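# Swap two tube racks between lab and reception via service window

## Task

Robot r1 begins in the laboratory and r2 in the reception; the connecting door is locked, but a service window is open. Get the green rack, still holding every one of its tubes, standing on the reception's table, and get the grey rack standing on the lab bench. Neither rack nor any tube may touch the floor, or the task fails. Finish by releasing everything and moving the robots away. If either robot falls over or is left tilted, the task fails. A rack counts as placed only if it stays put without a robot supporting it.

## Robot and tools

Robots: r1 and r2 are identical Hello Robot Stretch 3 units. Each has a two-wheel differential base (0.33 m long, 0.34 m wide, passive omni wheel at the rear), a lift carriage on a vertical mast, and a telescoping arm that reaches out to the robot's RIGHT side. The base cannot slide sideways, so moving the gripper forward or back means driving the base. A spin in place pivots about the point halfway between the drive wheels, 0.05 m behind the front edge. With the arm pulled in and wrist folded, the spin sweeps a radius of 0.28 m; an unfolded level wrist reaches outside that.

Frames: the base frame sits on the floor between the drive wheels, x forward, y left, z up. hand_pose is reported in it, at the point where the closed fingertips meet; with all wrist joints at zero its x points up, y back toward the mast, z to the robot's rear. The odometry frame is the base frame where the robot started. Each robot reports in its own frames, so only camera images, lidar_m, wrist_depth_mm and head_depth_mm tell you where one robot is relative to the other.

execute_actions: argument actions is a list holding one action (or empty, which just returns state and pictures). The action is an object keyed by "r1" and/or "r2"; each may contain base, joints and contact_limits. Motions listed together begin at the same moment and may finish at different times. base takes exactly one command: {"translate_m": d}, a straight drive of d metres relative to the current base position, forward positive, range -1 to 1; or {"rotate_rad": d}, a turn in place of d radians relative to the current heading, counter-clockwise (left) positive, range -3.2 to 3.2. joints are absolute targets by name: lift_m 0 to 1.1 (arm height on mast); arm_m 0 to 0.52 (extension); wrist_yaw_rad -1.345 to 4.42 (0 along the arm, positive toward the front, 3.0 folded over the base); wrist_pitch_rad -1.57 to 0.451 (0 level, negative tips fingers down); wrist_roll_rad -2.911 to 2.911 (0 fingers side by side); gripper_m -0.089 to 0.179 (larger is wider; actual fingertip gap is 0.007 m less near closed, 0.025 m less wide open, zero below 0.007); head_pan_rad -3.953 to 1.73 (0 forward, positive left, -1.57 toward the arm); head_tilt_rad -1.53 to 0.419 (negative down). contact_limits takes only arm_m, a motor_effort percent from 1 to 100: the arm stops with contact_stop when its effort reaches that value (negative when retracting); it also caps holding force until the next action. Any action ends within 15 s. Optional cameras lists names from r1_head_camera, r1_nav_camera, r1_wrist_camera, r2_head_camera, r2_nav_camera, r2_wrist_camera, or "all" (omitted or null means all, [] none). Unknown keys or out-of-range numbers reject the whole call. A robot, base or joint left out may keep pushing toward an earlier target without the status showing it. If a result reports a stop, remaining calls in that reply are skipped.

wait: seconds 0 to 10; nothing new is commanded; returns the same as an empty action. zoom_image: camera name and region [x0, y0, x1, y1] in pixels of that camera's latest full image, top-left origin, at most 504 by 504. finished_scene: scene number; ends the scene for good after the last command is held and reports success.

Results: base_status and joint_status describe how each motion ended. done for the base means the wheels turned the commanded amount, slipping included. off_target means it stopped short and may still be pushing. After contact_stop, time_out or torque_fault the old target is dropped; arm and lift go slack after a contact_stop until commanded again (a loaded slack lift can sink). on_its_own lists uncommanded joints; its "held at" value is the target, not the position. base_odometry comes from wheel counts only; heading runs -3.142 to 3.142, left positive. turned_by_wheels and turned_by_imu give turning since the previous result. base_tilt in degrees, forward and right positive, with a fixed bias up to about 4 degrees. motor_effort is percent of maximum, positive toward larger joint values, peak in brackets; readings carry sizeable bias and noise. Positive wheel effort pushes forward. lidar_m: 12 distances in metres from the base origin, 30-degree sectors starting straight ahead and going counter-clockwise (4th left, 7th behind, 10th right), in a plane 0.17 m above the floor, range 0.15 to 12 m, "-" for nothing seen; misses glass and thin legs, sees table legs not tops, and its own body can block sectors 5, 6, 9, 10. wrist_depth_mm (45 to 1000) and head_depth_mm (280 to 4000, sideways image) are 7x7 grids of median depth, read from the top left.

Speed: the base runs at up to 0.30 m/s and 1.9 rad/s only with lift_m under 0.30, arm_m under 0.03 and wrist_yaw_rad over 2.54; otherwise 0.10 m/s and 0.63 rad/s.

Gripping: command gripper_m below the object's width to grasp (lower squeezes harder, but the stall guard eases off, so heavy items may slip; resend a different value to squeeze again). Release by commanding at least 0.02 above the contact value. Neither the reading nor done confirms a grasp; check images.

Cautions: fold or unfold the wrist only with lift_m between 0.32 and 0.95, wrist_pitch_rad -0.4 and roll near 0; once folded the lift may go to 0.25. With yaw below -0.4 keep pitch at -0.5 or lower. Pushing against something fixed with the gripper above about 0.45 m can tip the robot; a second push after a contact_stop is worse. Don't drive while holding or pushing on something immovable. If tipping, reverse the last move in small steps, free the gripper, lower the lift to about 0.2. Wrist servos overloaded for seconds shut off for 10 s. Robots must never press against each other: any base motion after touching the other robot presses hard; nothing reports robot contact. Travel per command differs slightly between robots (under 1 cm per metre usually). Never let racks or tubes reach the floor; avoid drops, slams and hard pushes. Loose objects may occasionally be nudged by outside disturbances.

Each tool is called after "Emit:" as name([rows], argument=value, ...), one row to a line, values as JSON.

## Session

Emit:
execute_actions(actions=[])

Scene clock: 0.00 s.
r1.base_odometry: x=+0.000 y=+0.000 heading=+0.000 (m, m, rad; r1's odometry frame)
r1.turned_by_wheels: +0.000 (rad since the last result)
r1.turned_by_imu: +0.000 (rad since the last result)
r1.base_tilt: forward=+0.8 right=-0.9 (deg)
r1.lidar_m: 1.28 2.42 1.14 0.87 0.87 0.94 1.02 1.01 1.09 1.63 3.41 2.15
r1.head_depth_mm: 1850 2803 - - - 1450 2153 / 1872 2636 - - - 1332 2013 / 1885 2714 - - - 1512 1961 / 1901 2900 - - - 1861 1876 / 1909 2955 3881 3922 3968 3068 2083 / 1932 3010 3660 3725 3682 2973 2064 / 1960 3027 3546 3502 3564 2960 2044
r1.base_status: not commanded
r1.joint_positions: lift_m=+0.386 arm_m=-0.003 wrist_yaw_rad=+2.960 wrist_pitch_rad=-0.628 wrist_roll_rad=+0.001 gripper_m=+0.037 head_pan_rad=+0.006 head_tilt_rad=+0.007
r1.joint_status: not commanded
r1.motor_effort: left_wheel=+0 right_wheel=-1 lift_m=+37 arm_m=+1 wrist_yaw_rad=-1 wrist_pitch_rad=+5 wrist_roll_rad=+0 gripper_m=+0 head_pan_rad=-1 head_tilt_rad=+1 (%)
r1.hand_pose: x=+0.0137 y=+0.0481 z=+0.3546 quat_wxyz=(+0.279, +0.690, +0.156, +0.650) (m; r1's base frame)
r1.wrist_depth_mm: 674 - 894 - - - - / 726 803 943 - - - - / 769 795 803 799 808 815 820 / 673 678 678 679 691 675 681 / 580 578 - 608 597 598 599 / 507 525 - - 518 526 523 / 459 - - - 464 465 477
r2.base_odometry: x=+0.000 y=+0.000 heading=+0.000 (m, m, rad; r2's odometry frame)
r2.turned_by_wheels: +0.000 (rad since the last result)
r2.turned_by_imu: +0.000 (rad since the last result)
r2.base_tilt: forward=-1.0 right=+1.0 (deg)
r2.lidar_m: 0.86 1.07 2.04 1.76 1.92 2.39 1.97 1.20 1.07 1.10 0.97 0.86
r2.head_depth_mm: 754 759 766 773 780 781 788 / 799 806 783 786 791 801 803 / 827 834 840 843 849 856 863 / 854 859 865 874 880 887 891 / 886 891 899 903 913 920 928 / 918 926 932 940 946 952 964 / 951 961 967 975 985 995 1001
r2.base_status: not commanded
r2.joint_positions: lift_m=+0.485 arm_m=-0.002 wrist_yaw_rad=+2.985 wrist_pitch_rad=-0.415 wrist_roll_rad=+0.016 gripper_m=+0.037 head_pan_rad=-0.008 head_tilt_rad=+0.012
r2.joint_status: not commanded
r2.motor_effort: left_wheel=+0 right_wheel=-1 lift_m=+28 arm_m=+0 wrist_yaw_rad=+0 wrist_pitch_rad=+6 wrist_roll_rad=+0 gripper_m=+0 head_pan_rad=+0 head_tilt_rad=+3 (%)
r2.hand_pose: x=+0.0139 y=+0.0794 z=+0.4978 quat_wxyz=(+0.201, +0.706, +0.090, +0.673) (m; r2's base frame)
r2.wrist_depth_mm: - - - - - - - / - - - - - - - / - - - - - - - / - - - - - - - / 891 882 - 870 889 838 838 / 741 737 - 720 - 713 711 / 637 635 - 618 610 604 613
pictures: r1_head_camera (sideways: a quarter turn clockwise sets it upright), r1_nav_camera (sideways: a quarter turn counterclockwise sets it upright), r1_wrist_camera, r2_head_camera (sideways: a quarter turn clockwise sets it upright), r2_nav_camera (sideways: a quarter turn counterclockwise sets it upright), r2_wrist_camera
Images, in order (width x height): r1_head_camera 896x504, r1_nav_camera 672x504, r1_wrist_camera 644x364, r2_head_camera 896x504, r2_nav_camera 672x504, r2_wrist_camera 644x364.

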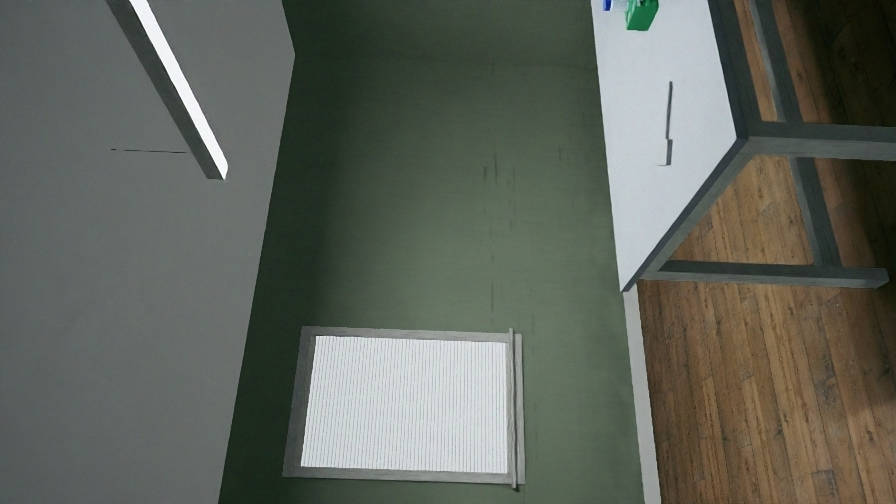

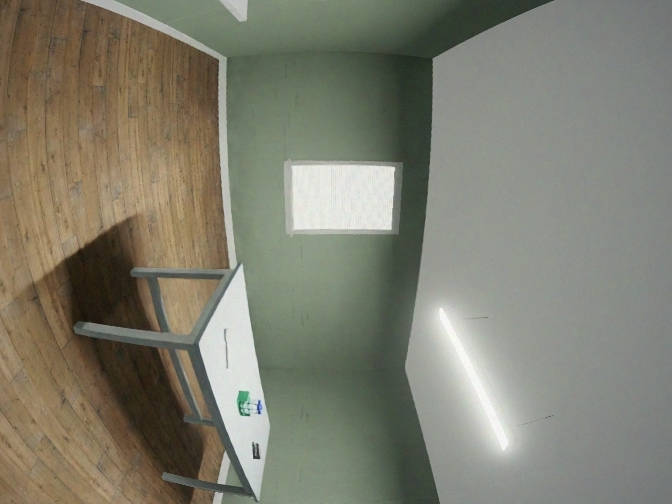

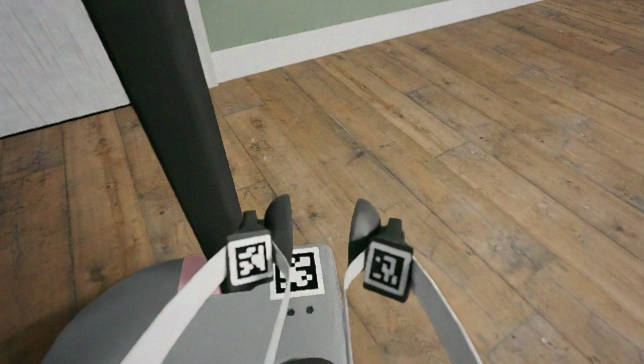

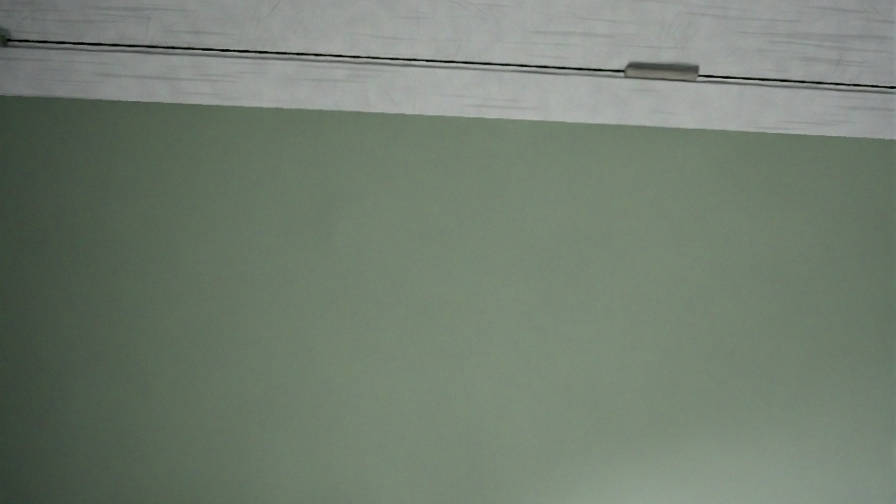

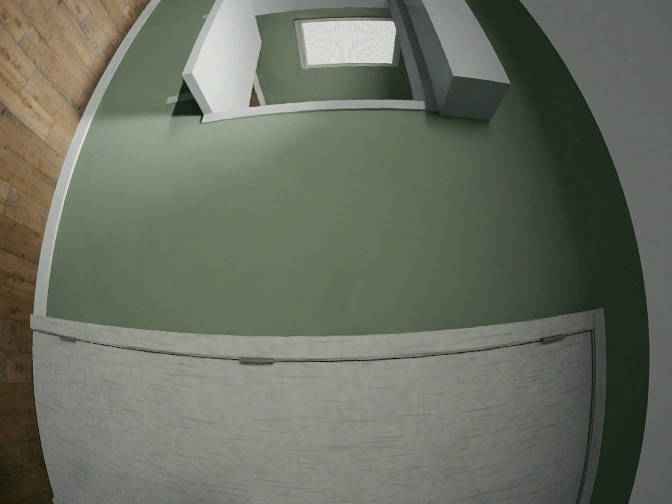

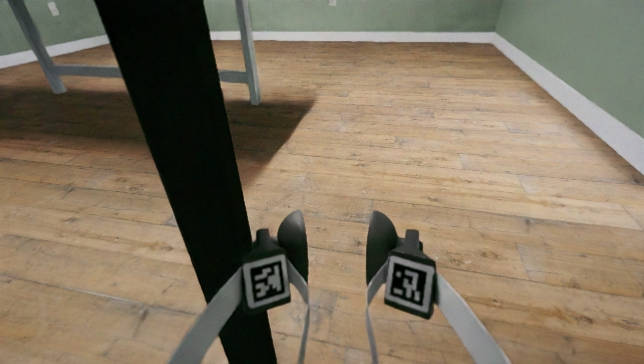

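Emit:
execute_actions(actions=[])

Scene clock: 37.80 s.
r1.base_odometry: x=+0.000 y=+0.000 heading=+0.000 (m, m, rad; r1's odometry frame)
r1.turned_by_wheels: +0.000 (rad since the last result)
r1.turned_by_imu: +0.000 (rad since the last result)
r1.base_tilt: forward=+0.7 right=-0.7 (deg)
r1.lidar_m: 1.28 2.43 1.14 0.86 0.87 0.93 1.02 1.01 1.09 1.63 3.42 2.14
r1.head_depth_mm: 1845 2788 - - - 1440 2140 / 1879 2680 - - - 1329 2020 / 1898 2702 - - - 1507 1952 / 1893 2896 - - - 1835 1890 / 1905 2910 3889 3860 3899 3072 2051 / 1932 3031 3673 3711 3757 2995 2062 / 1950 3012 3495 3546 3526 2956 2029
r1.base_status: not commanded
r1.joint_positions: lift_m=+0.386 arm_m=-0.003 wrist_yaw_rad=+2.960 wrist_pitch_rad=-0.628 wrist_roll_rad=+0.001 gripper_m=+0.037 head_pan_rad=+0.006 head_tilt_rad=+0.007
r1.joint_status: not commanded
r1.motor_effort: left_wheel=+0 right_wheel=+0 lift_m=+37 arm_m=+1 wrist_yaw_rad=+0 wrist_pitch_rad=+5 wrist_roll_rad=+0 gripper_m=+0 head_pan_rad=+0 head_tilt_rad=+2 (%)
r1.hand_pose: x=+0.0137 y=+0.0481 z=+0.3546 quat_wxyz=(+0.279, +0.690, +0.156, +0.650) (m; r1's base frame)
r1.wrist_depth_mm: 669 - 887 - - - - / 737 798 964 - - - - / 764 779 793 813 820 823 816 / 677 686 683 688 685 694 680 / 574 584 - 598 597 594 588 / 508 519 - - 517 528 528 / 474 - - - 471 471 469
r2.base_odometry: x=+0.000 y=+0.000 heading=+0.000 (m, m, rad; r2's odometry frame)
r2.turned_by_wheels: +0.000 (rad since the last result)
r2.turned_by_imu: +0.000 (rad since the last result)
r2.base_tilt: forward=-0.9 right=+0.9 (deg)
r2.lidar_m: 0.86 1.07 2.03 1.76 1.92 2.39 1.98 1.20 1.07 1.10 0.97 0.85
r2.head_depth_mm: 755 760 766 772 776 782 788 / 800 806 782 787 792 798 804 / 826 832 837 842 852 856 863 / 856 862 867 875 878 887 893 / 885 893 901 904 912 917 927 / 917 926 932 940 947 953 963 / 954 960 971 977 983 993 1001
r2.base_status: not commanded
r2.joint_positions: lift_m=+0.485 arm_m=-0.002 wrist_yaw_rad=+2.985 wrist_pitch_rad=-0.415 wrist_roll_rad=+0.016 gripper_m=+0.037 head_pan_rad=-0.008 head_tilt_rad=+0.012
r2.joint_status: not commanded
r2.motor_effort: left_wheel=+0 right_wheel=+0 lift_m=+27 arm_m=+1 wrist_yaw_rad=+0 wrist_pitch_rad=+6 wrist_roll_rad=+1 gripper_m=+0 head_pan_rad=-1 head_tilt_rad=+4 (%)
r2.hand_pose: x=+0.0139 y=+0.0794 z=+0.4978 quat_wxyz=(+0.201, +0.706, +0.090, +0.673) (m; r2's base frame)
r2.wrist_depth_mm: - - - - - - - / - - - - - - - / - - - - - - - / - - - - - - - / 896 890 - 851 872 841 829 / 740 735 - 716 - 710 705 / 644 636 - 624 622 610 612
pictures: r1_head_camera (sideways: a quarter turn clockwise sets it upright), r1_nav_camera (sideways: a quarter turn counterclockwise sets it upright), r1_wrist_camera, r2_head_camera (sideways: a quarter turn clockwise sets it upright), r2_nav_camera (sideways: a quarter turn counterclockwise sets it upright), r2_wrist_camera
Images, in order (width x height): r1_head_camera 896x504, r1_nav_camera 672x504, r1_wrist_camera 644x364, r2_head_camera 896x504, r2_nav_camera 672x504, r2_wrist_camera 644x364.

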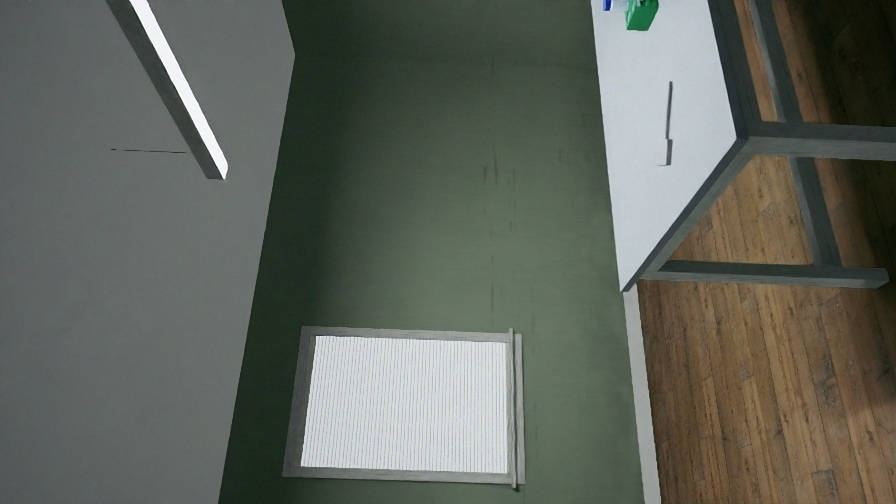

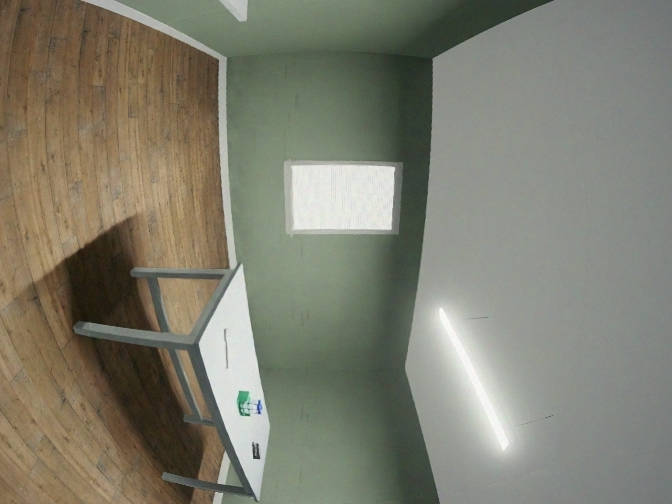

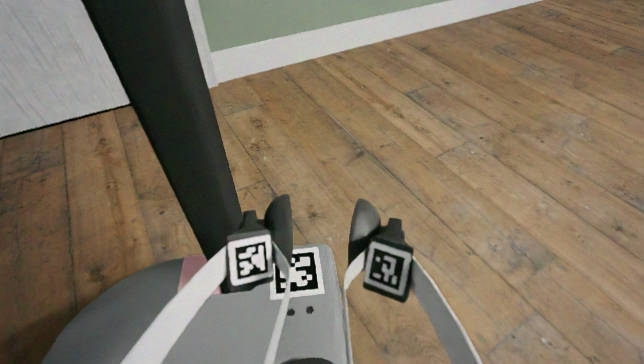

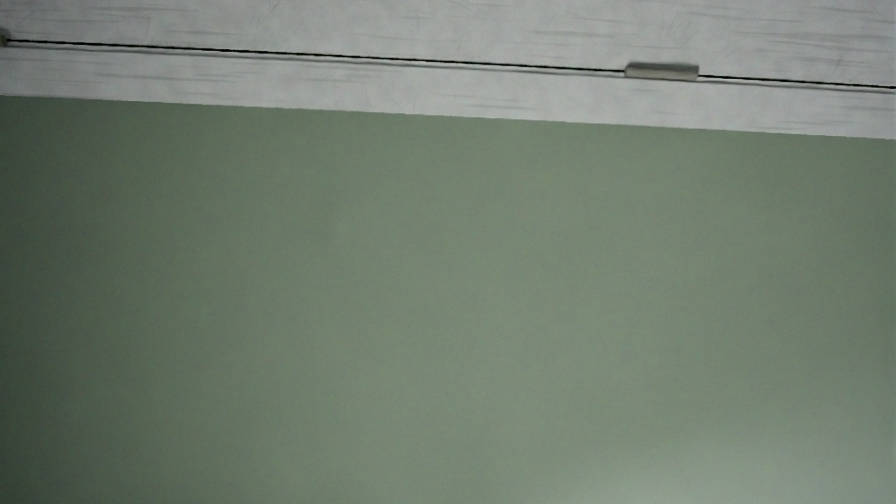

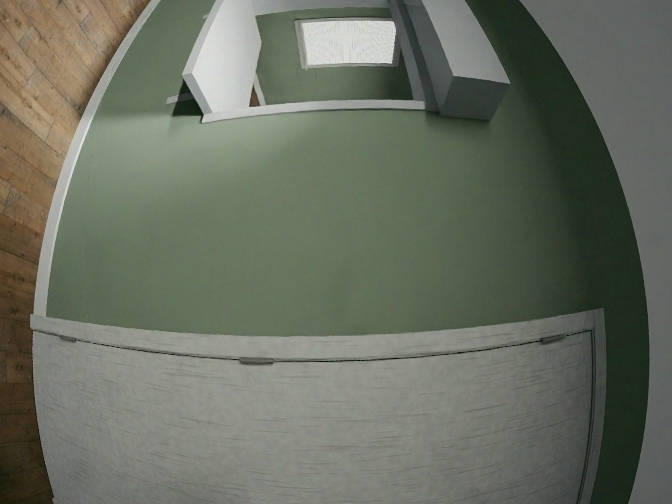

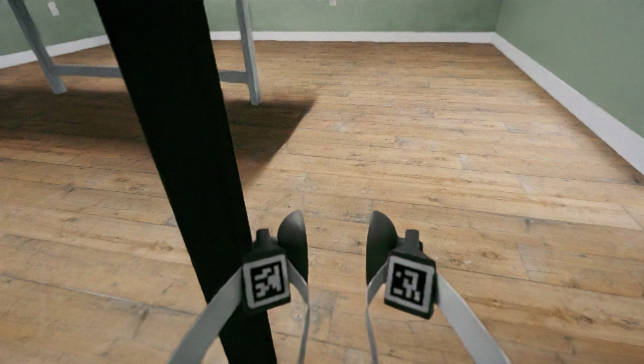

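Emit:
execute_actions([
  {"r1":{"base":{"rotate_rad":-0.65},"joints":{"lift_m":0.28,"wrist_pitch_rad":-0.4,"head_pan_rad":0.3,"head_tilt_rad":-0.4}},"r2":{"base":{"rotate_rad":0.8},"joints":{"lift_m":0.28,"head_pan_rad":1.2,"head_tilt_rad":-0.3}}},
], cameras=["r1_head_camera","r2_head_camera","r2_nav_camera"])

Scene clock: 53.40 s.
r1.base_odometry: x=+0.000 y=+0.000 heading=-0.650 (m, m, rad; r1's odometry frame)
r1.turned_by_wheels: -0.650 (rad since the last result)
r1.turned_by_imu: -0.652 (rad since the last result)
r1.base_tilt: forward=+0.7 right=-0.8 (deg)
r1.lidar_m: 2.40 1.28 3.58 1.27 0.92 0.87 0.90 1.05 1.01 1.04 1.42 3.41
r1.head_depth_mm: 3196 3326 3477 3055 2250 1702 1377 / 3528 3699 2494 3202 2198 1689 1359 / 3800 - 2430 2823 2204 1667 1347 / - - 2346 2624 2165 1656 1349 / - - - 1482 2056 1601 1339 / 3719 - - 1548 2053 1633 1324 / 3478 3708 3864 2547 2032 1625 1319
r1.base_status: done
r1.joint_positions: lift_m=+0.280 arm_m=-0.003 wrist_yaw_rad=+2.960 wrist_pitch_rad=-0.419 wrist_roll_rad=+0.001 gripper_m=+0.037 head_pan_rad=+0.293 head_tilt_rad=-0.395
r1.joint_status: all done
r1.motor_effort: left_wheel=+3(11) right_wheel=-3(11) lift_m=+29(31) arm_m=+1(1) wrist_yaw_rad=+0(1) wrist_pitch_rad=+9(8) wrist_roll_rad=+0(0) gripper_m=+0(0) head_pan_rad=+2(25) head_tilt_rad=-2(24) (%)
r1.hand_pose: x=+0.0193 y=+0.0786 z=+0.2928 quat_wxyz=(+0.210, +0.702, +0.084, +0.675) (m; r1's base frame)
r1.wrist_depth_mm: 728 - - - - - - / 753 - - - - - - / 790 - 946 940 960 958 - / 703 703 727 715 726 738 753 / 572 575 - 585 595 591 598 / 470 492 - 507 475 500 501 / - - - - 423 426 434
r2.base_odometry: x=+0.000 y=+0.000 heading=+0.800 (m, m, rad; r2's odometry frame)
r2.turned_by_wheels: +0.800 (rad since the last result)
r2.turned_by_imu: +0.790 (rad since the last result)
r2.base_tilt: forward=-0.9 right=+0.9 (deg)
r2.lidar_m: 1.36 3.66 1.21 2.39 3.32 1.41 1.10 1.07 1.14 0.88 0.86 0.94
r2.head_depth_mm: 3330 3474 3606 3629 2478 1825 1433 / 3558 3755 - 1822 2253 1809 1428 / 3851 - - 1577 2303 1798 1415 / - - - 1550 2080 1657 1411 / 3880 - - 1648 2380 1767 1397 / 3507 3745 3859 1920 2347 1772 1401 / 3230 3419 3514 2875 2343 1745 1388
r2.base_status: done
r2.joint_positions: lift_m=+0.281 arm_m=-0.002 wrist_yaw_rad=+2.985 wrist_pitch_rad=-0.416 wrist_roll_rad=+0.016 gripper_m=+0.037 head_pan_rad=+1.193 head_tilt_rad=-0.296
r2.joint_status: all done
r2.motor_effort: left_wheel=-2(5) right_wheel=+3(6) lift_m=+16(26) arm_m=+0(0) wrist_yaw_rad=-1(1) wrist_pitch_rad=+7(7) wrist_roll_rad=+0(0) gripper_m=+0(0) head_pan_rad=+1(34) head_tilt_rad=-2(27) (%)
r2.hand_pose: x=+0.0138 y=+0.0793 z=+0.2937 quat_wxyz=(+0.201, +0.706, +0.090, +0.673) (m; r2's base frame)
r2.wrist_depth_mm: - - - - - - - / - - - - - - - / - - - 979 944 939 904 / 769 741 749 721 721 701 694 / 606 592 - 585 596 568 563 / 502 504 - 508 - 481 473 / 442 - - - 415 416 411
pictures: r1_head_camera (sideways: a quarter turn clockwise sets it upright), r2_head_camera (sideways: a quarter turn clockwise sets it upright), r2_nav_camera (sideways: a quarter turn counterclockwise sets it upright)
Images, in order (width x height): r1_head_camera 896x504, r2_head_camera 896x504, r2_nav_camera 672x504.

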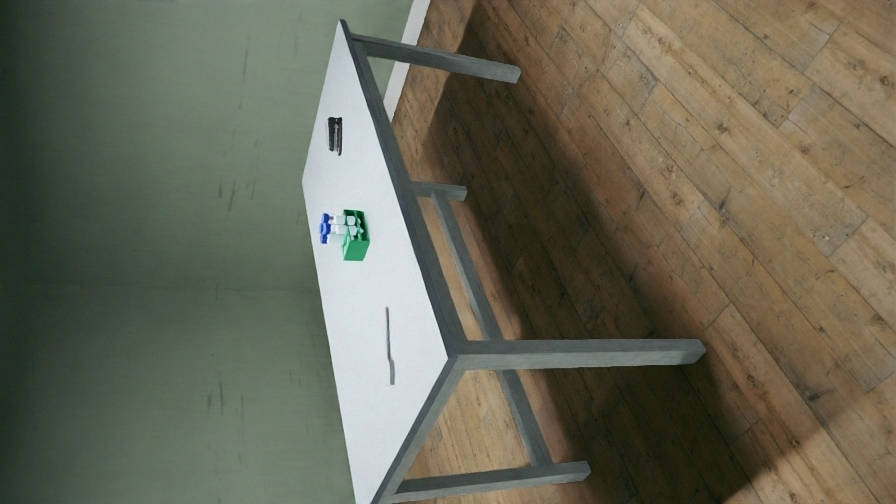

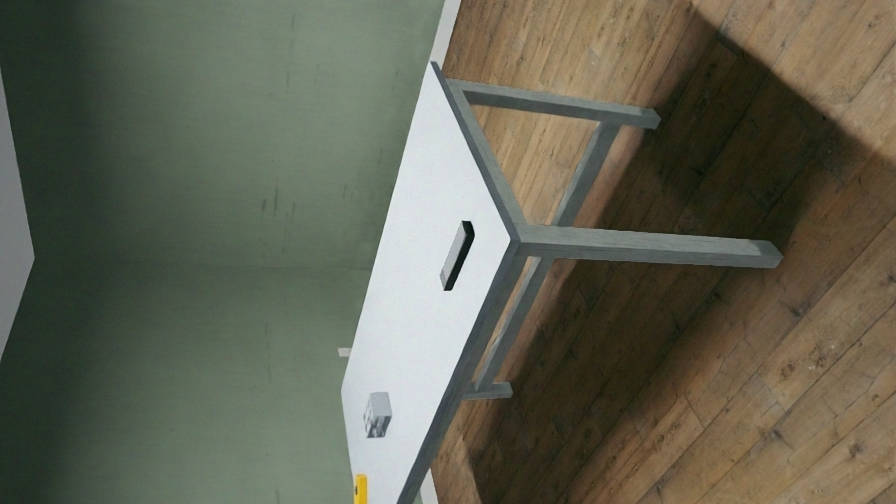

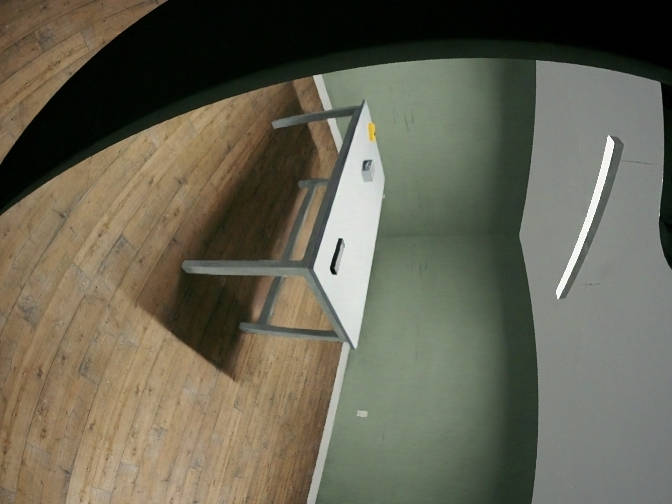

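Emit:
execute_actions([
  {"r1":{"base":{"translate_m":1.0},"joints":{"head_pan_rad":0.6,"head_tilt_rad":-0.6}},"r2":{"base":{"rotate_rad":1.69},"joints":{"head_pan_rad":-0.3,"head_tilt_rad":-0.4}}},
], cameras=["r1_head_camera","r2_head_camera"])

Scene clock: 69.10 s.
r1.base_odometry: x=+0.796 y=-0.605 heading=-0.650 (m, m, rad; r1's odometry frame)
r1.turned_by_wheels: +0.000 (rad since the last result)
r1.turned_by_imu: +0.006 (rad since the last result)
r1.base_tilt: forward=+0.6 right=-0.7 (deg)
r1.lidar_m: 1.43 1.23 0.53 2.50 1.82 1.75 1.80 1.56 1.50 1.56 2.12 2.56
r1.head_depth_mm: 3044 3142 1321 982 1767 1446 1219 / 3335 3584 1316 928 1710 1428 1211 / 3305 3628 1286 912 1631 1434 1201 / 3092 3526 1268 914 1568 1417 1195 / 2931 3349 1251 899 774 1404 1191 / 2822 3079 1227 887 720 1393 1185 / 2683 2934 1217 878 692 1383 1174
r1.base_status: done
r1.joint_positions: lift_m=+0.280 arm_m=-0.003 wrist_yaw_rad=+2.960 wrist_pitch_rad=-0.418 wrist_roll_rad=+0.001 gripper_m=+0.037 head_pan_rad=+0.593 head_tilt_rad=-0.593
r1.joint_status: all done
r1.motor_effort: left_wheel=+2(11) right_wheel=-2(8) lift_m=+29(29) arm_m=+1(1) wrist_yaw_rad=+0(1) wrist_pitch_rad=+9(9) wrist_roll_rad=+1(1) gripper_m=+0(0) head_pan_rad=+2(21) head_tilt_rad=-4(16) (%)
r1.hand_pose: x=+0.0193 y=+0.0787 z=+0.2929 quat_wxyz=(+0.209, +0.702, +0.084, +0.675) (m; r1's base frame)
r1.wrist_depth_mm: - - - - - - - / - - - - - - - / 901 - 928 953 938 985 - / 686 692 717 729 723 734 764 / 564 565 - 581 585 597 604 / 477 492 - 498 483 504 501 / - - - - 425 431 439
r2.base_odometry: x=+0.000 y=+0.000 heading=+2.490 (m, m, rad; r2's odometry frame)
r2.turned_by_wheels: +1.690 (rad since the last result)
r2.turned_by_imu: +1.664 (rad since the last result)
r2.base_tilt: forward=-1.0 right=+0.9 (deg)
r2.lidar_m: 2.39 2.59 1.31 1.07 1.07 1.06 0.87 0.85 0.98 1.55 3.67 1.21
r2.head_depth_mm: 3698 3862 - 1550 2003 1636 1334 / - - - 1338 1957 1632 1326 / 3859 - 2096 1488 2090 1567 1317 / 3544 3858 2044 2618 2084 1605 1315 / 3313 3599 2016 2883 2068 1599 1303 / 3110 3340 3488 2700 2037 1587 1296 / 2926 3113 3350 2812 2014 1572 1285
r2.base_status: done
r2.joint_positions: lift_m=+0.281 arm_m=-0.002 wrist_yaw_rad=+2.985 wrist_pitch_rad=-0.416 wrist_roll_rad=+0.016 gripper_m=+0.037 head_pan_rad=-0.293 head_tilt_rad=-0.395
r2.joint_status: all done
r2.motor_effort: left_wheel=-2(7) right_wheel=+3(10) lift_m=+16(16) arm_m=+0(0) wrist_yaw_rad=-1(0) wrist_pitch_rad=+7(7) wrist_roll_rad=+0(0) gripper_m=+0(0) head_pan_rad=-3(35) head_tilt_rad=-2(15) (%)
r2.hand_pose: x=+0.0138 y=+0.0793 z=+0.2937 quat_wxyz=(+0.201, +0.706, +0.090, +0.673) (m; r2's base frame)
r2.wrist_depth_mm: 784 - - - - - - / 849 914 - - - - - / 898 949 - 937 931 951 911 / 762 751 734 737 710 703 696 / 615 588 - 581 591 568 565 / 499 502 - 507 - 475 476 / 443 - - - 414 411 410
pictures: r1_head_camera (sideways: a quarter turn clockwise sets it upright), r2_head_camera (sideways: a quarter turn clockwise sets it upright)
Images, in order (width x height): r1_head_camera 896x504, r2_head_camera 896x504.

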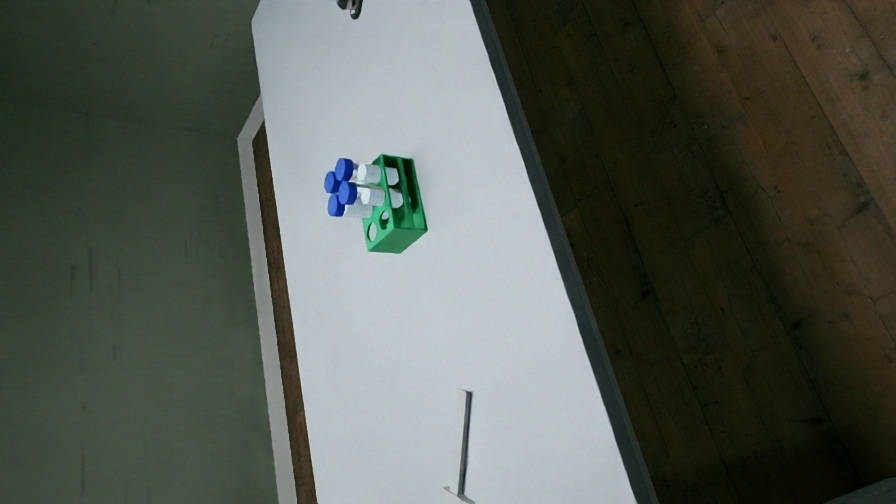

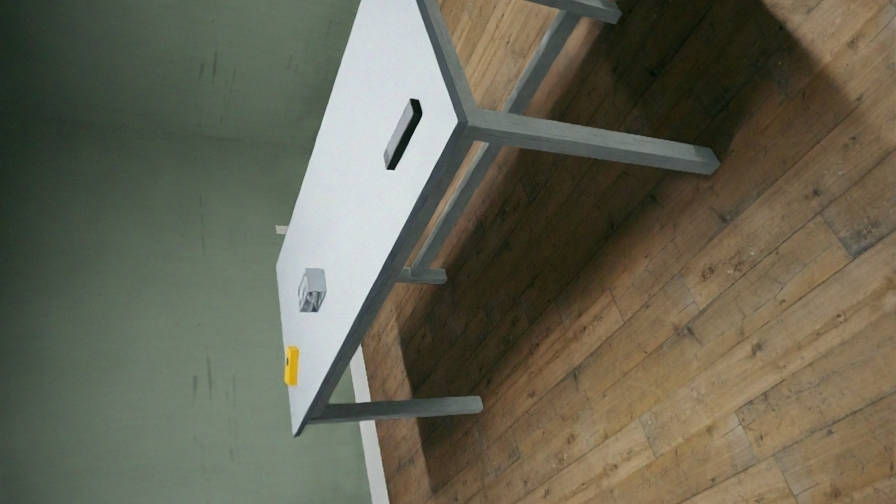

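Emit:
execute_actions([
  {"r1":{"base":{"translate_m":0.48}},"r2":{"base":{"translate_m":0.9},"joints":{"head_pan_rad":-0.5,"head_tilt_rad":-0.5}}},
], cameras=["r2_head_camera"])

Emit:
execute_actions([
  {"r1":{"base":{"rotate_rad":2.62},"joints":{"head_pan_rad":-1.57,"head_tilt_rad":-0.8}},"r2":{"base":{"translate_m":0.9},"joints":{"head_pan_rad":-1.23,"head_tilt_rad":-0.75}}},
], cameras=["r1_head_camera","r2_head_camera"])

Scene clock: 105.63 s.
r1.base_odometry: x=+1.178 y=-0.895 heading=-0.650 (m, m, rad; r1's odometry frame)
r1.turned_by_wheels: +0.000 (rad since the last result)
r1.turned_by_imu: +0.003 (rad since the last result)
r1.base_tilt: forward=+0.8 right=-0.7 (deg)
r1.lidar_m: 0.96 0.98 0.94 0.98 2.25 2.17 2.21 1.80 1.74 1.80 2.23 2.14
r1.head_depth_mm: 2512 2692 2693 936 727 1342 1212 / 2898 3094 1301 926 721 623 1211 / 2964 3372 3123 918 713 584 1205 / 2938 3164 3077 906 707 580 1151 / 2743 3020 3037 897 703 575 523 / 2630 2867 3030 892 638 571 497 / 2481 2743 2912 878 630 568 482
r1.base_status: done
r1.joint_positions: lift_m=+0.280 arm_m=-0.003 wrist_yaw_rad=+2.960 wrist_pitch_rad=-0.418 wrist_roll_rad=+0.001 gripper_m=+0.037 head_pan_rad=+0.593 head_tilt_rad=-0.593
r1.joint_status: not commanded
r1.motor_effort: left_wheel=+2(12) right_wheel=-2(6) lift_m=+29(29) arm_m=+1(1) wrist_yaw_rad=+0(0) wrist_pitch_rad=+8(8) wrist_roll_rad=+1(1) gripper_m=+1(0) head_pan_rad=+2(3) head_tilt_rad=-2(3) (%)
r1.hand_pose: x=+0.0193 y=+0.0787 z=+0.2929 quat_wxyz=(+0.209, +0.702, +0.083, +0.675) (m; r1's base frame)
r1.wrist_depth_mm: - - - - - - - / - - - - - - - / 909 - 926 927 957 978 938 / 693 660 727 738 726 746 763 / 558 569 - 584 599 600 602 / 482 498 - 504 479 503 509 / - - - - 427 432 434
r2.base_odometry: x=-0.715 y=+0.546 heading=+2.490 (m, m, rad; r2's odometry frame)
r2.turned_by_wheels: +0.000 (rad since the last result)
r2.turned_by_imu: -0.001 (rad since the last result)
r2.base_tilt: forward=-1.0 right=+0.9 (deg)
r2.lidar_m: 1.49 2.59 1.71 1.41 1.37 1.53 1.71 1.72 1.91 0.63 0.63 1.42
r2.head_depth_mm: 2986 3180 3354 1043 784 1468 1249 / 3173 3442 3526 1030 835 1498 1250 / 3411 3749 1515 1019 1679 1491 1240 / 3227 3606 1488 1009 1790 1481 1235 / 2915 3225 1471 1100 1833 1474 1228 / 2667 2892 1443 2108 1808 1464 1223 / 2464 2644 1416 2271 1741 1444 1215
r2.base_status: done
r2.joint_positions: lift_m=+0.281 arm_m=-0.002 wrist_yaw_rad=+2.985 wrist_pitch_rad=-0.416 wrist_roll_rad=+0.016 gripper_m=+0.037 head_pan_rad=-0.493 head_tilt_rad=-0.494
r2.joint_status: all done
r2.motor_effort: left_wheel=-2(5) right_wheel=+2(9) lift_m=+16(16) arm_m=+0(0) wrist_yaw_rad=-1(0) wrist_pitch_rad=+7(7) wrist_roll_rad=+0(0) gripper_m=+0(0) head_pan_rad=-3(20) head_tilt_rad=-3(15) (%)
r2.hand_pose: x=+0.0138 y=+0.0792 z=+0.2936 quat_wxyz=(+0.201, +0.706, +0.090, +0.673) (m; r2's base frame)
r2.wrist_depth_mm: - - - - - - - / - - - - - - - / - - - 973 935 927 890 / 749 757 727 716 724 696 695 / 598 590 - 588 602 569 563 / 502 503 - 501 - 483 476 / 438 - - - 421 414 411
pictures: r2_head_camera (sideways: a quarter turn clockwise sets it upright)
Images, in order (width x height): r2_head_camera 896x504.

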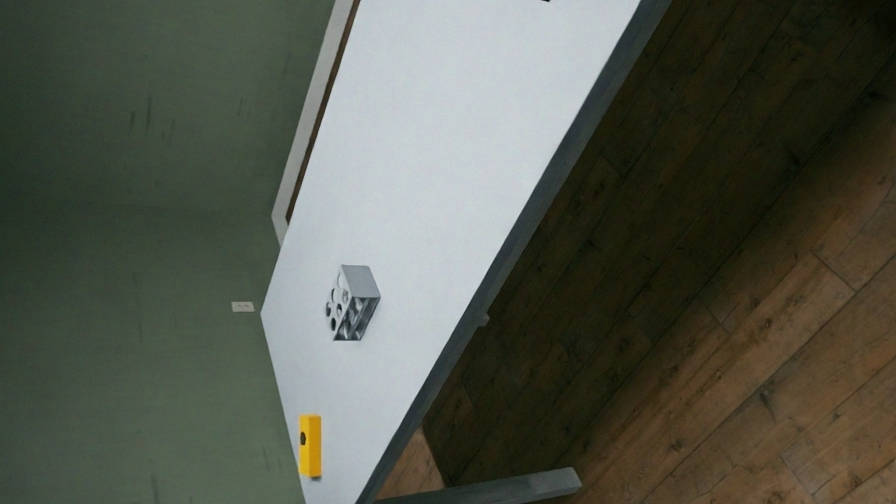

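Scene clock: 110.40 s.
r1.base_odometry: x=+1.178 y=-0.895 heading=+1.970 (m, m, rad; r1's odometry frame)
r1.turned_by_wheels: +2.620 (rad since the last result)
r1.turned_by_imu: +2.628 (rad since the last result)
r1.base_tilt: forward=+0.7 right=-0.8 (deg)
r1.lidar_m: 2.16 2.21 1.80 1.74 1.80 2.23 2.14 0.95 0.98 0.94 0.97 0.56
r1.head_depth_mm: 2650 2877 907 735 612 1234 1137 / 2641 2883 900 708 608 1214 1136 / 2644 2849 893 660 602 1209 1133 / 2646 2795 885 692 600 1202 1137 / 2604 2740 873 706 595 1193 1128 / 2619 2737 861 704 593 1189 1107 / 2634 2740 854 695 586 1179 1099
r1.base_status: done
r1.joint_positions: lift_m=+0.280 arm_m=-0.003 wrist_yaw_rad=+2.960 wrist_pitch_rad=-0.418 wrist_roll_rad=+0.001 gripper_m=+0.037 head_pan_rad=-1.563 head_tilt_rad=-0.790
r1.joint_status: all done
r1.motor_effort: left_wheel=-3(11) right_wheel=+3(13) lift_m=+29(29) arm_m=+1(0) wrist_yaw_rad=-1(0) wrist_pitch_rad=+9(8) wrist_roll_rad=+0(0) gripper_m=+0(1) head_pan_rad=-3(34) head_tilt_rad=-4(18) (%)
r1.hand_pose: x=+0.0193 y=+0.0787 z=+0.2929 quat_wxyz=(+0.209, +0.702, +0.083, +0.675) (m; r1's base frame)
r1.wrist_depth_mm: - - - - - - - / - - - - - - - / 878 - 913 952 952 997 - / 691 709 706 725 735 747 748 / 569 572 - 586 593 598 601 / 476 495 - 505 485 498 501 / - - - - 425 435 433
r2.base_odometry: x=-1.431 y=+1.092 heading=+2.489 (m, m, rad; r2's odometry frame)
r2.turned_by_wheels: +0.000 (rad since the last result)
r2.turned_by_imu: -0.002 (rad since the last result)
r2.base_tilt: forward=-1.0 right=+0.9 (deg)
r2.lidar_m: 0.61 1.76 1.94 1.72 1.71 1.86 2.59 0.93 1.19 0.98 0.97 0.63
r2.head_depth_mm: 2606 2876 931 746 621 1251 1133 / 2622 2843 924 739 616 1247 1132 / 2623 2809 911 733 613 1238 1128 / 2611 2843 902 688 609 1229 1132 / 2614 2830 893 680 604 1221 1116 / 2623 2824 885 715 600 1214 1110 / 2622 2790 874 709 595 1224 1108
r2.base_status: done
r2.joint_positions: lift_m=+0.281 arm_m=-0.002 wrist_yaw_rad=+2.985 wrist_pitch_rad=-0.416 wrist_roll_rad=+0.016 gripper_m=+0.037 head_pan_rad=-1.223 head_tilt_rad=-0.740
r2.joint_status: all done
r2.motor_effort: left_wheel=-1(4) right_wheel=+3(9) lift_m=+17(16) arm_m=+1(0) wrist_yaw_rad=+0(0) wrist_pitch_rad=+7(7) wrist_roll_rad=+0(0) gripper_m=+0(0) head_pan_rad=-3(39) head_tilt_rad=-5(25) (%)
r2.hand_pose: x=+0.0138 y=+0.0792 z=+0.2936 quat_wxyz=(+0.201, +0.706, +0.090, +0.673) (m; r2's base frame)
r2.wrist_depth_mm: - - - - - - - / - - - - - - - / - - - 970 930 932 893 / 747 736 733 728 725 708 707 / 603 607 - 587 595 565 567 / 496 494 - 507 - 474 473 / 439 - - - 414 415 413
pictures: r1_head_camera (sideways: a quarter turn clockwise sets it upright), r2_head_camera (sideways: a quarter turn clockwise sets it upright)
Images, in order (width x height): r1_head_camera 896x504, r2_head_camera 896x504.

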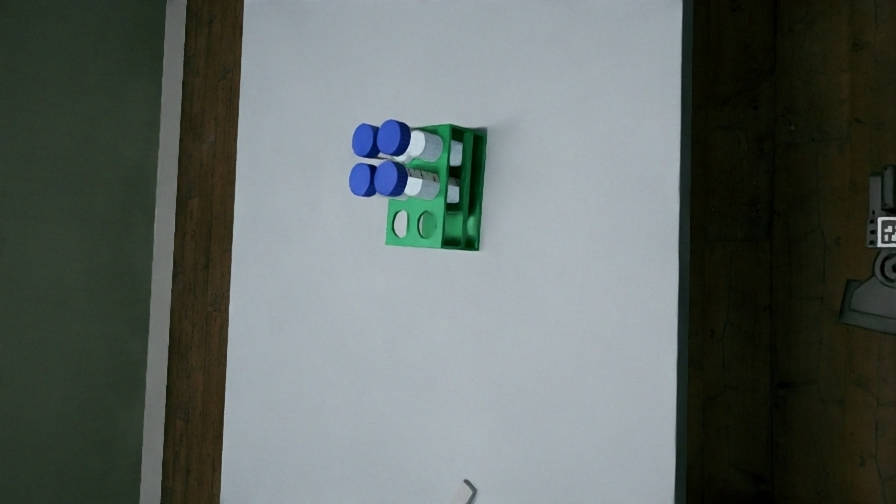

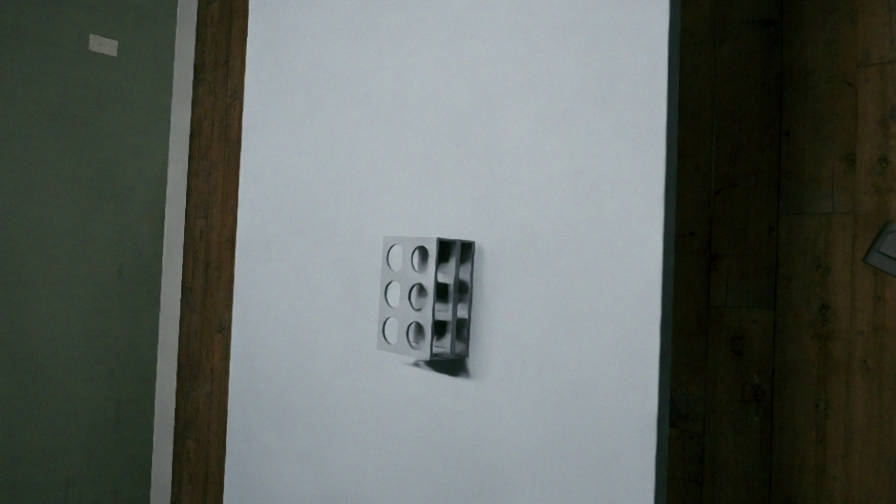

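Emit:
execute_actions([
  {"r1":{"base":{"translate_m":-0.062},"joints":{"lift_m":0.9}},"r2":{"base":{"rotate_rad":0.345},"joints":{"lift_m":0.9,"head_pan_rad":-1.57}}},
], cameras=[])

Emit:
execute_actions([
  {"r1":{"joints":{"lift_m":0.95,"wrist_yaw_rad":0,"gripper_m":0.179}},"r2":{"base":{"translate_m":0.055},"joints":{"lift_m":0.95,"wrist_yaw_rad":0,"gripper_m":0.179,"arm_m":0.15}}},
], cameras=[])

Emit:
execute_actions([
  {"r1":{"joints":{"lift_m":0.97,"wrist_pitch_rad":-0.85,"arm_m":0.2}},"r2":{"joints":{"lift_m":0.97,"wrist_pitch_rad":-1.11,"arm_m":0.31}}},
], cameras=["r1_head_camera","r1_wrist_camera","r2_head_camera","r2_wrist_camera"])

Scene clock: 130.23 s.
r1.base_odometry: x=+1.203 y=-0.952 heading=+1.970 (m, m, rad; r1's odometry frame)
r1.turned_by_wheels: +0.000 (rad since the last result)
r1.turned_by_imu: +0.000 (rad since the last result)
r1.base_tilt: forward=+0.8 right=-0.7 (deg)
r1.lidar_m: 2.23 2.28 1.81 1.74 1.80 2.17 2.08 0.90 0.98 0.94 0.98 0.61
r1.head_depth_mm: 2653 2842 908 738 - - 1140 / 2648 2881 900 727 - 1223 1130 / 2626 2874 890 682 - - 1122 / 2664 2876 883 663 - - - / 2630 2780 869 690 - 1222 1136 / 2631 2736 864 702 604 1204 1109 / 2639 2711 856 693 585 1184 1100
r1.base_status: done
r1.joint_positions: lift_m=+0.900 arm_m=-0.003 wrist_yaw_rad=+2.960 wrist_pitch_rad=-0.418 wrist_roll_rad=+0.001 gripper_m=+0.037 head_pan_rad=-1.563 head_tilt_rad=-0.790
r1.joint_status: all done
r1.motor_effort: left_wheel=-3(14) right_wheel=+3(7) lift_m=+45(47) arm_m=+1(0) wrist_yaw_rad=-1(1) wrist_pitch_rad=+8(8) wrist_roll_rad=+0(1) gripper_m=+0(0) head_pan_rad=-3(3) head_tilt_rad=-4(4) (%)
r1.hand_pose: x=+0.0193 y=+0.0787 z=+0.9125 quat_wxyz=(+0.209, +0.702, +0.083, +0.675) (m; r1's base frame)
r1.wrist_depth_mm: - - - - - - - / - - - - - - - / - - - - - - - / - - - - - - - / - - - - - - - / - - - - - - - / - - - - - - -
r2.base_odometry: x=-1.431 y=+1.092 heading=+2.834 (m, m, rad; r2's odometry frame)
r2.turned_by_wheels: +0.345 (rad since the last result)
r2.turned_by_imu: +0.340 (rad since the last result)
r2.base_tilt: forward=-1.0 right=+1.0 (deg)
r2.lidar_m: 1.76 1.81 1.77 1.71 1.77 2.39 2.56 0.93 1.02 0.97 1.01 0.61
r2.head_depth_mm: 2629 2880 934 745 - - 1135 / 2611 2865 919 739 - - 1130 / 2647 2838 912 734 644 - 1139 / 2621 2841 902 689 639 - - / 2638 2817 893 682 641 - 1132 / 2636 2829 884 714 614 1215 1113 / 2628 2799 876 709 595 1233 1106
r2.base_status: done
r2.joint_positions: lift_m=+0.899 arm_m=-0.002 wrist_yaw_rad=+2.985 wrist_pitch_rad=-0.417 wrist_roll_rad=+0.016 gripper_m=+0.037 head_pan_rad=-1.563 head_tilt_rad=-0.741
r2.joint_status: all done
r2.motor_effort: left_wheel=-2(7) right_wheel=+3(8) lift_m=+39(42) arm_m=+0(0) wrist_yaw_rad=-1(0) wrist_pitch_rad=+7(7) wrist_roll_rad=+0(0) gripper_m=+0(0) head_pan_rad=-4(23) head_tilt_rad=-5(5) (%)
r2.hand_pose: x=+0.0138 y=+0.0792 z=+0.9124 quat_wxyz=(+0.201, +0.706, +0.090, +0.673) (m; r2's base frame)
r2.wrist_depth_mm: - - - - - - - / - - - - - - - / - - - - - - - / - - - - - - - / - - - - - - - / - - - - - - - / - - - - - - -
pictures: none
No camera images: the call's "cameras" was empty. Leave "cameras" out to get every camera's image.

Scene clock: 132.73 s.
r1.base_odometry: x=+1.203 y=-0.952 heading=+1.970 (m, m, rad; r1's odometry frame)
r1.turned_by_wheels: +0.000 (rad since the last result)
r1.turned_by_imu: +0.000 (rad since the last result)
r1.base_tilt: forward=+0.8 right=-0.8 (deg)
r1.lidar_m: 2.22 2.28 1.81 1.74 1.80 2.16 2.08 0.89 0.98 0.94 0.98 0.61
r1.head_depth_mm: 2644 2847 923 - - - 1121 / 2652 2879 896 - - - 1112 / 2661 2857 891 - - - 1122 / 2656 2828 884 - - - 1111 / 2666 2828 873 701 596 1193 1107 / 2670 2758 860 682 591 1187 1109 / 2604 2733 853 695 585 1180 1099
r1.base_status: not commanded
r1.joint_positions: lift_m=+0.950 arm_m=-0.003 wrist_yaw_rad=+0.002 wrist_pitch_rad=-0.417 wrist_roll_rad=+0.001 gripper_m=+0.179 head_pan_rad=-1.563 head_tilt_rad=-0.790
r1.joint_status: all done
r1.motor_effort: left_wheel=-3(3) right_wheel=+3(3) lift_m=+44(50) arm_m=+0(1) wrist_yaw_rad=-2(2) wrist_pitch_rad=+8(8) wrist_roll_rad=+0(0) gripper_m=+0(100) head_pan_rad=-3(3) head_tilt_rad=-4(5) (%)
r1.hand_pose: x=-0.0211 y=-0.3665 z=+0.9626 quat_wxyz=(+0.692, +0.147, -0.692, -0.146) (m; r1's base frame)
r1.wrist_depth_mm: - - - - - - - / - - - - - - - / - 714 730 746 757 776 795 / 540 552 554 558 565 586 593 / 438 449 454 347 459 486 474 / 381 362 374 366 384 388 391 / 320 322 328 328 334 337 337
r2.base_odometry: x=-1.483 y=+1.109 heading=+2.834 (m, m, rad; r2's odometry frame)
r2.turned_by_wheels: +0.000 (rad since the last result)
r2.turned_by_imu: +0.000 (rad since the last result)
r2.base_tilt: forward=-1.1 right=+1.0 (deg)
r2.lidar_m: 1.70 1.76 1.78 1.71 1.76 2.35 2.62 0.98 1.01 0.98 1.01 0.56
r2.head_depth_mm: 2617 2877 - 722 619 1252 1136 / 2639 2822 - 699 616 1247 1133 / 2627 2892 - 694 613 1240 1124 / 2656 2899 - 687 608 1233 1122 / 2615 2845 925 701 604 1222 1115 / 2633 2833 882 715 600 1217 1107 / 2621 2797 876 709 596 1235 1101
r2.base_status: done
r2.joint_positions: lift_m=+0.949 arm_m=+0.150 wrist_yaw_rad=+0.002 wrist_pitch_rad=-0.417 wrist_roll_rad=+0.016 gripper_m=+0.179 head_pan_rad=-1.563 head_tilt_rad=-0.741
r2.joint_status: all done
r2.motor_effort: left_wheel=-2(3) right_wheel=+2(6) lift_m=+39(40) arm_m=+4(1) wrist_yaw_rad=-2(3) wrist_pitch_rad=+7(7) wrist_roll_rad=+0(0) gripper_m=+0(81) head_pan_rad=-4(3) head_tilt_rad=-4(5) (%)
r2.hand_pose: x=-0.0210 y=-0.5192 z=+0.9624 quat_wxyz=(+0.687, +0.146, -0.697, -0.147) (m; r2's base frame)
r2.wrist_depth_mm: - - - - - - - / - - - - - - - / - - - - - - - / - 575 573 564 557 550 538 / 467 476 462 453 451 449 439 / 387 381 382 377 373 373 380 / 324 328 327 277 310 320 308
pictures: none
No camera images: the call's "cameras" was empty. Leave "cameras" out to get every camera's image.

Scene clock: 135.47 s.
r1.base_odometry: x=+1.203 y=-0.952 heading=+1.970 (m, m, rad; r1's odometry frame)
r1.turned_by_wheels: +0.000 (rad since the last result)
r1.turned_by_imu: +0.000 (rad since the last result)
r1.base_tilt: forward=+0.8 right=-0.7 (deg)
r1.lidar_m: 2.23 2.27 1.81 1.74 1.80 2.17 2.08 0.89 0.98 0.94 0.98 0.61
r1.head_depth_mm: 2618 - 856 732 613 1222 1146 / 2550 - - 726 609 1216 1132 / 2598 - - 683 604 1200 1123 / 2673 2867 - 664 599 1198 1112 / 2660 2775 897 689 594 1191 1112 / 2650 2762 861 699 589 1184 1102 / 2653 2683 850 694 585 1182 1102
r1.base_status: not commanded
r1.joint_positions: lift_m=+0.970 arm_m=+0.200 wrist_yaw_rad=+0.000 wrist_pitch_rad=-0.857 wrist_roll_rad=+0.001 gripper_m=+0.179 head_pan_rad=-1.563 head_tilt_rad=-0.790
r1.joint_status: all done
r1.motor_effort: left_wheel=-3(3) right_wheel=+3(2) lift_m=+44(48) arm_m=+5(5) wrist_yaw_rad=-1(2) wrist_pitch_rad=+3(9) wrist_roll_rad=+1(0) gripper_m=+1(1) head_pan_rad=-3(3) head_tilt_rad=-4(4) (%)
r1.hand_pose: x=-0.0216 y=-0.4942 z=+0.8990 quat_wxyz=(+0.643, +0.294, -0.643, -0.294) (m; r1's base frame)
r1.wrist_depth_mm: 476 483 484 488 484 489 485 / 422 427 421 423 426 435 428 / 376 379 379 384 379 382 386 / 343 344 347 265 333 350 347 / 312 316 307 218 255 320 317 / - 282 282 231 283 286 293 / 265 266 267 267 267 269 271
r2.base_odometry: x=-1.483 y=+1.109 heading=+2.834 (m, m, rad; r2's odometry frame)
r2.turned_by_wheels: +0.000 (rad since the last result)
r2.turned_by_imu: +0.000 (rad since the last result)
r2.base_tilt: forward=-1.0 right=+0.8 (deg)
r2.lidar_m: 1.70 1.76 1.78 1.71 1.77 2.35 2.62 0.98 1.02 0.98 1.01 0.56
r2.head_depth_mm: 2542 - 898 743 621 1248 1136 / 2476 - 924 739 617 1244 1132 / 2518 - 884 708 612 1238 1125 / 2591 2823 847 687 607 1229 1122 / 2624 2828 921 702 603 1223 1115 / 2626 2830 884 715 600 1217 1108 / 2636 2786 874 708 596 1228 1102
r2.base_status: not commanded
r2.joint_positions: lift_m=+0.969 arm_m=+0.310 wrist_yaw_rad=+0.001 wrist_pitch_rad=-1.114 wrist_roll_rad=+0.016 gripper_m=+0.179 head_pan_rad=-1.563 head_tilt_rad=-0.741
r2.joint_status: all done
r2.motor_effort: left_wheel=-2(2) right_wheel=+3(3) lift_m=+39(40) arm_m=+5(1) wrist_yaw_rad=-1(3) wrist_pitch_rad=+2(6) wrist_roll_rad=+0(0) gripper_m=+0(0) head_pan_rad=-3(3) head_tilt_rad=-4(5) (%)
r2.hand_pose: x=-0.0215 y=-0.5460 z=+0.8676 quat_wxyz=(+0.596, +0.371, -0.605, -0.377) (m; r2's base frame)
r2.wrist_depth_mm: 340 336 334 326 323 320 314 / 322 320 317 310 305 300 297 / 306 304 298 293 291 286 283 / 291 286 283 270 274 275 271 / 277 276 267 210 254 262 260 / 265 259 253 202 247 252 250 / - 249 247 245 242 240 235
pictures: r1_head_camera (sideways: a quarter turn clockwise sets it upright), r1_wrist_camera, r2_head_camera (sideways: a quarter turn clockwise sets it upright), r2_wrist_camera
Images, in order (width x height): r1_head_camera 896x504, r1_wrist_camera 644x364, r2_head_camera 896x504, r2_wrist_camera 644x364.

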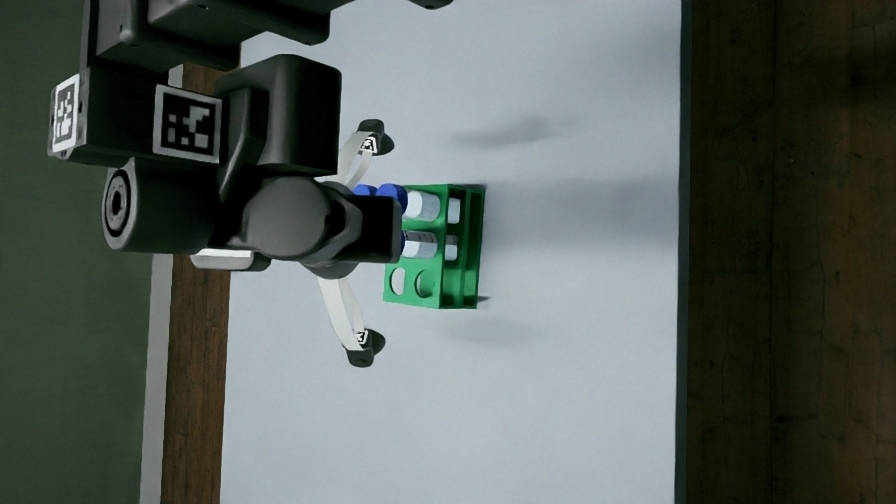

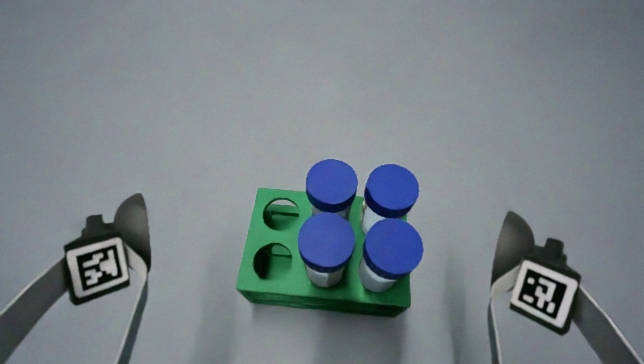

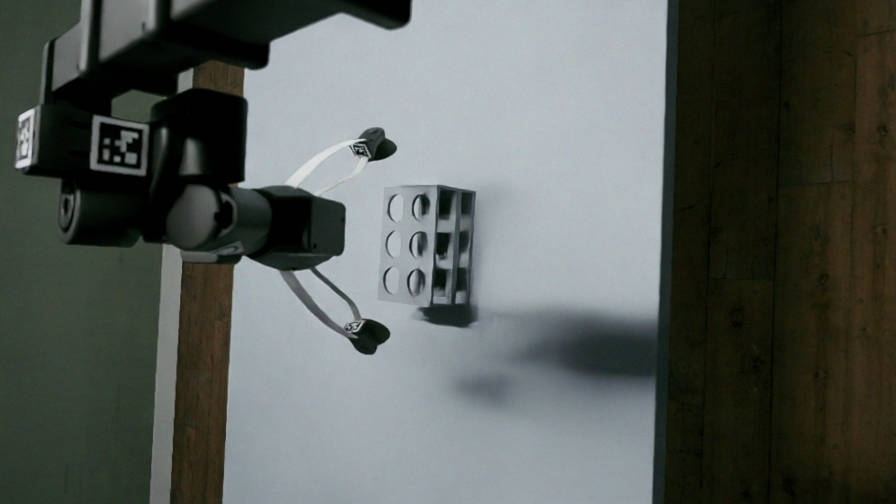

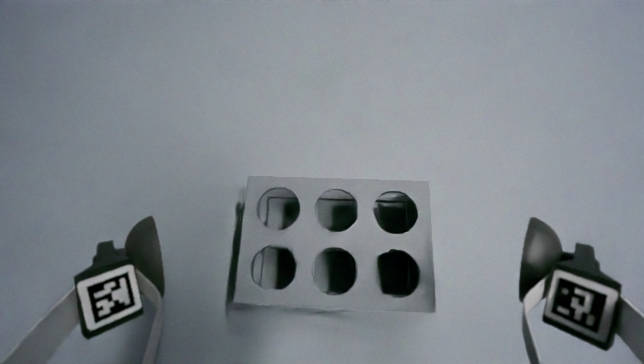

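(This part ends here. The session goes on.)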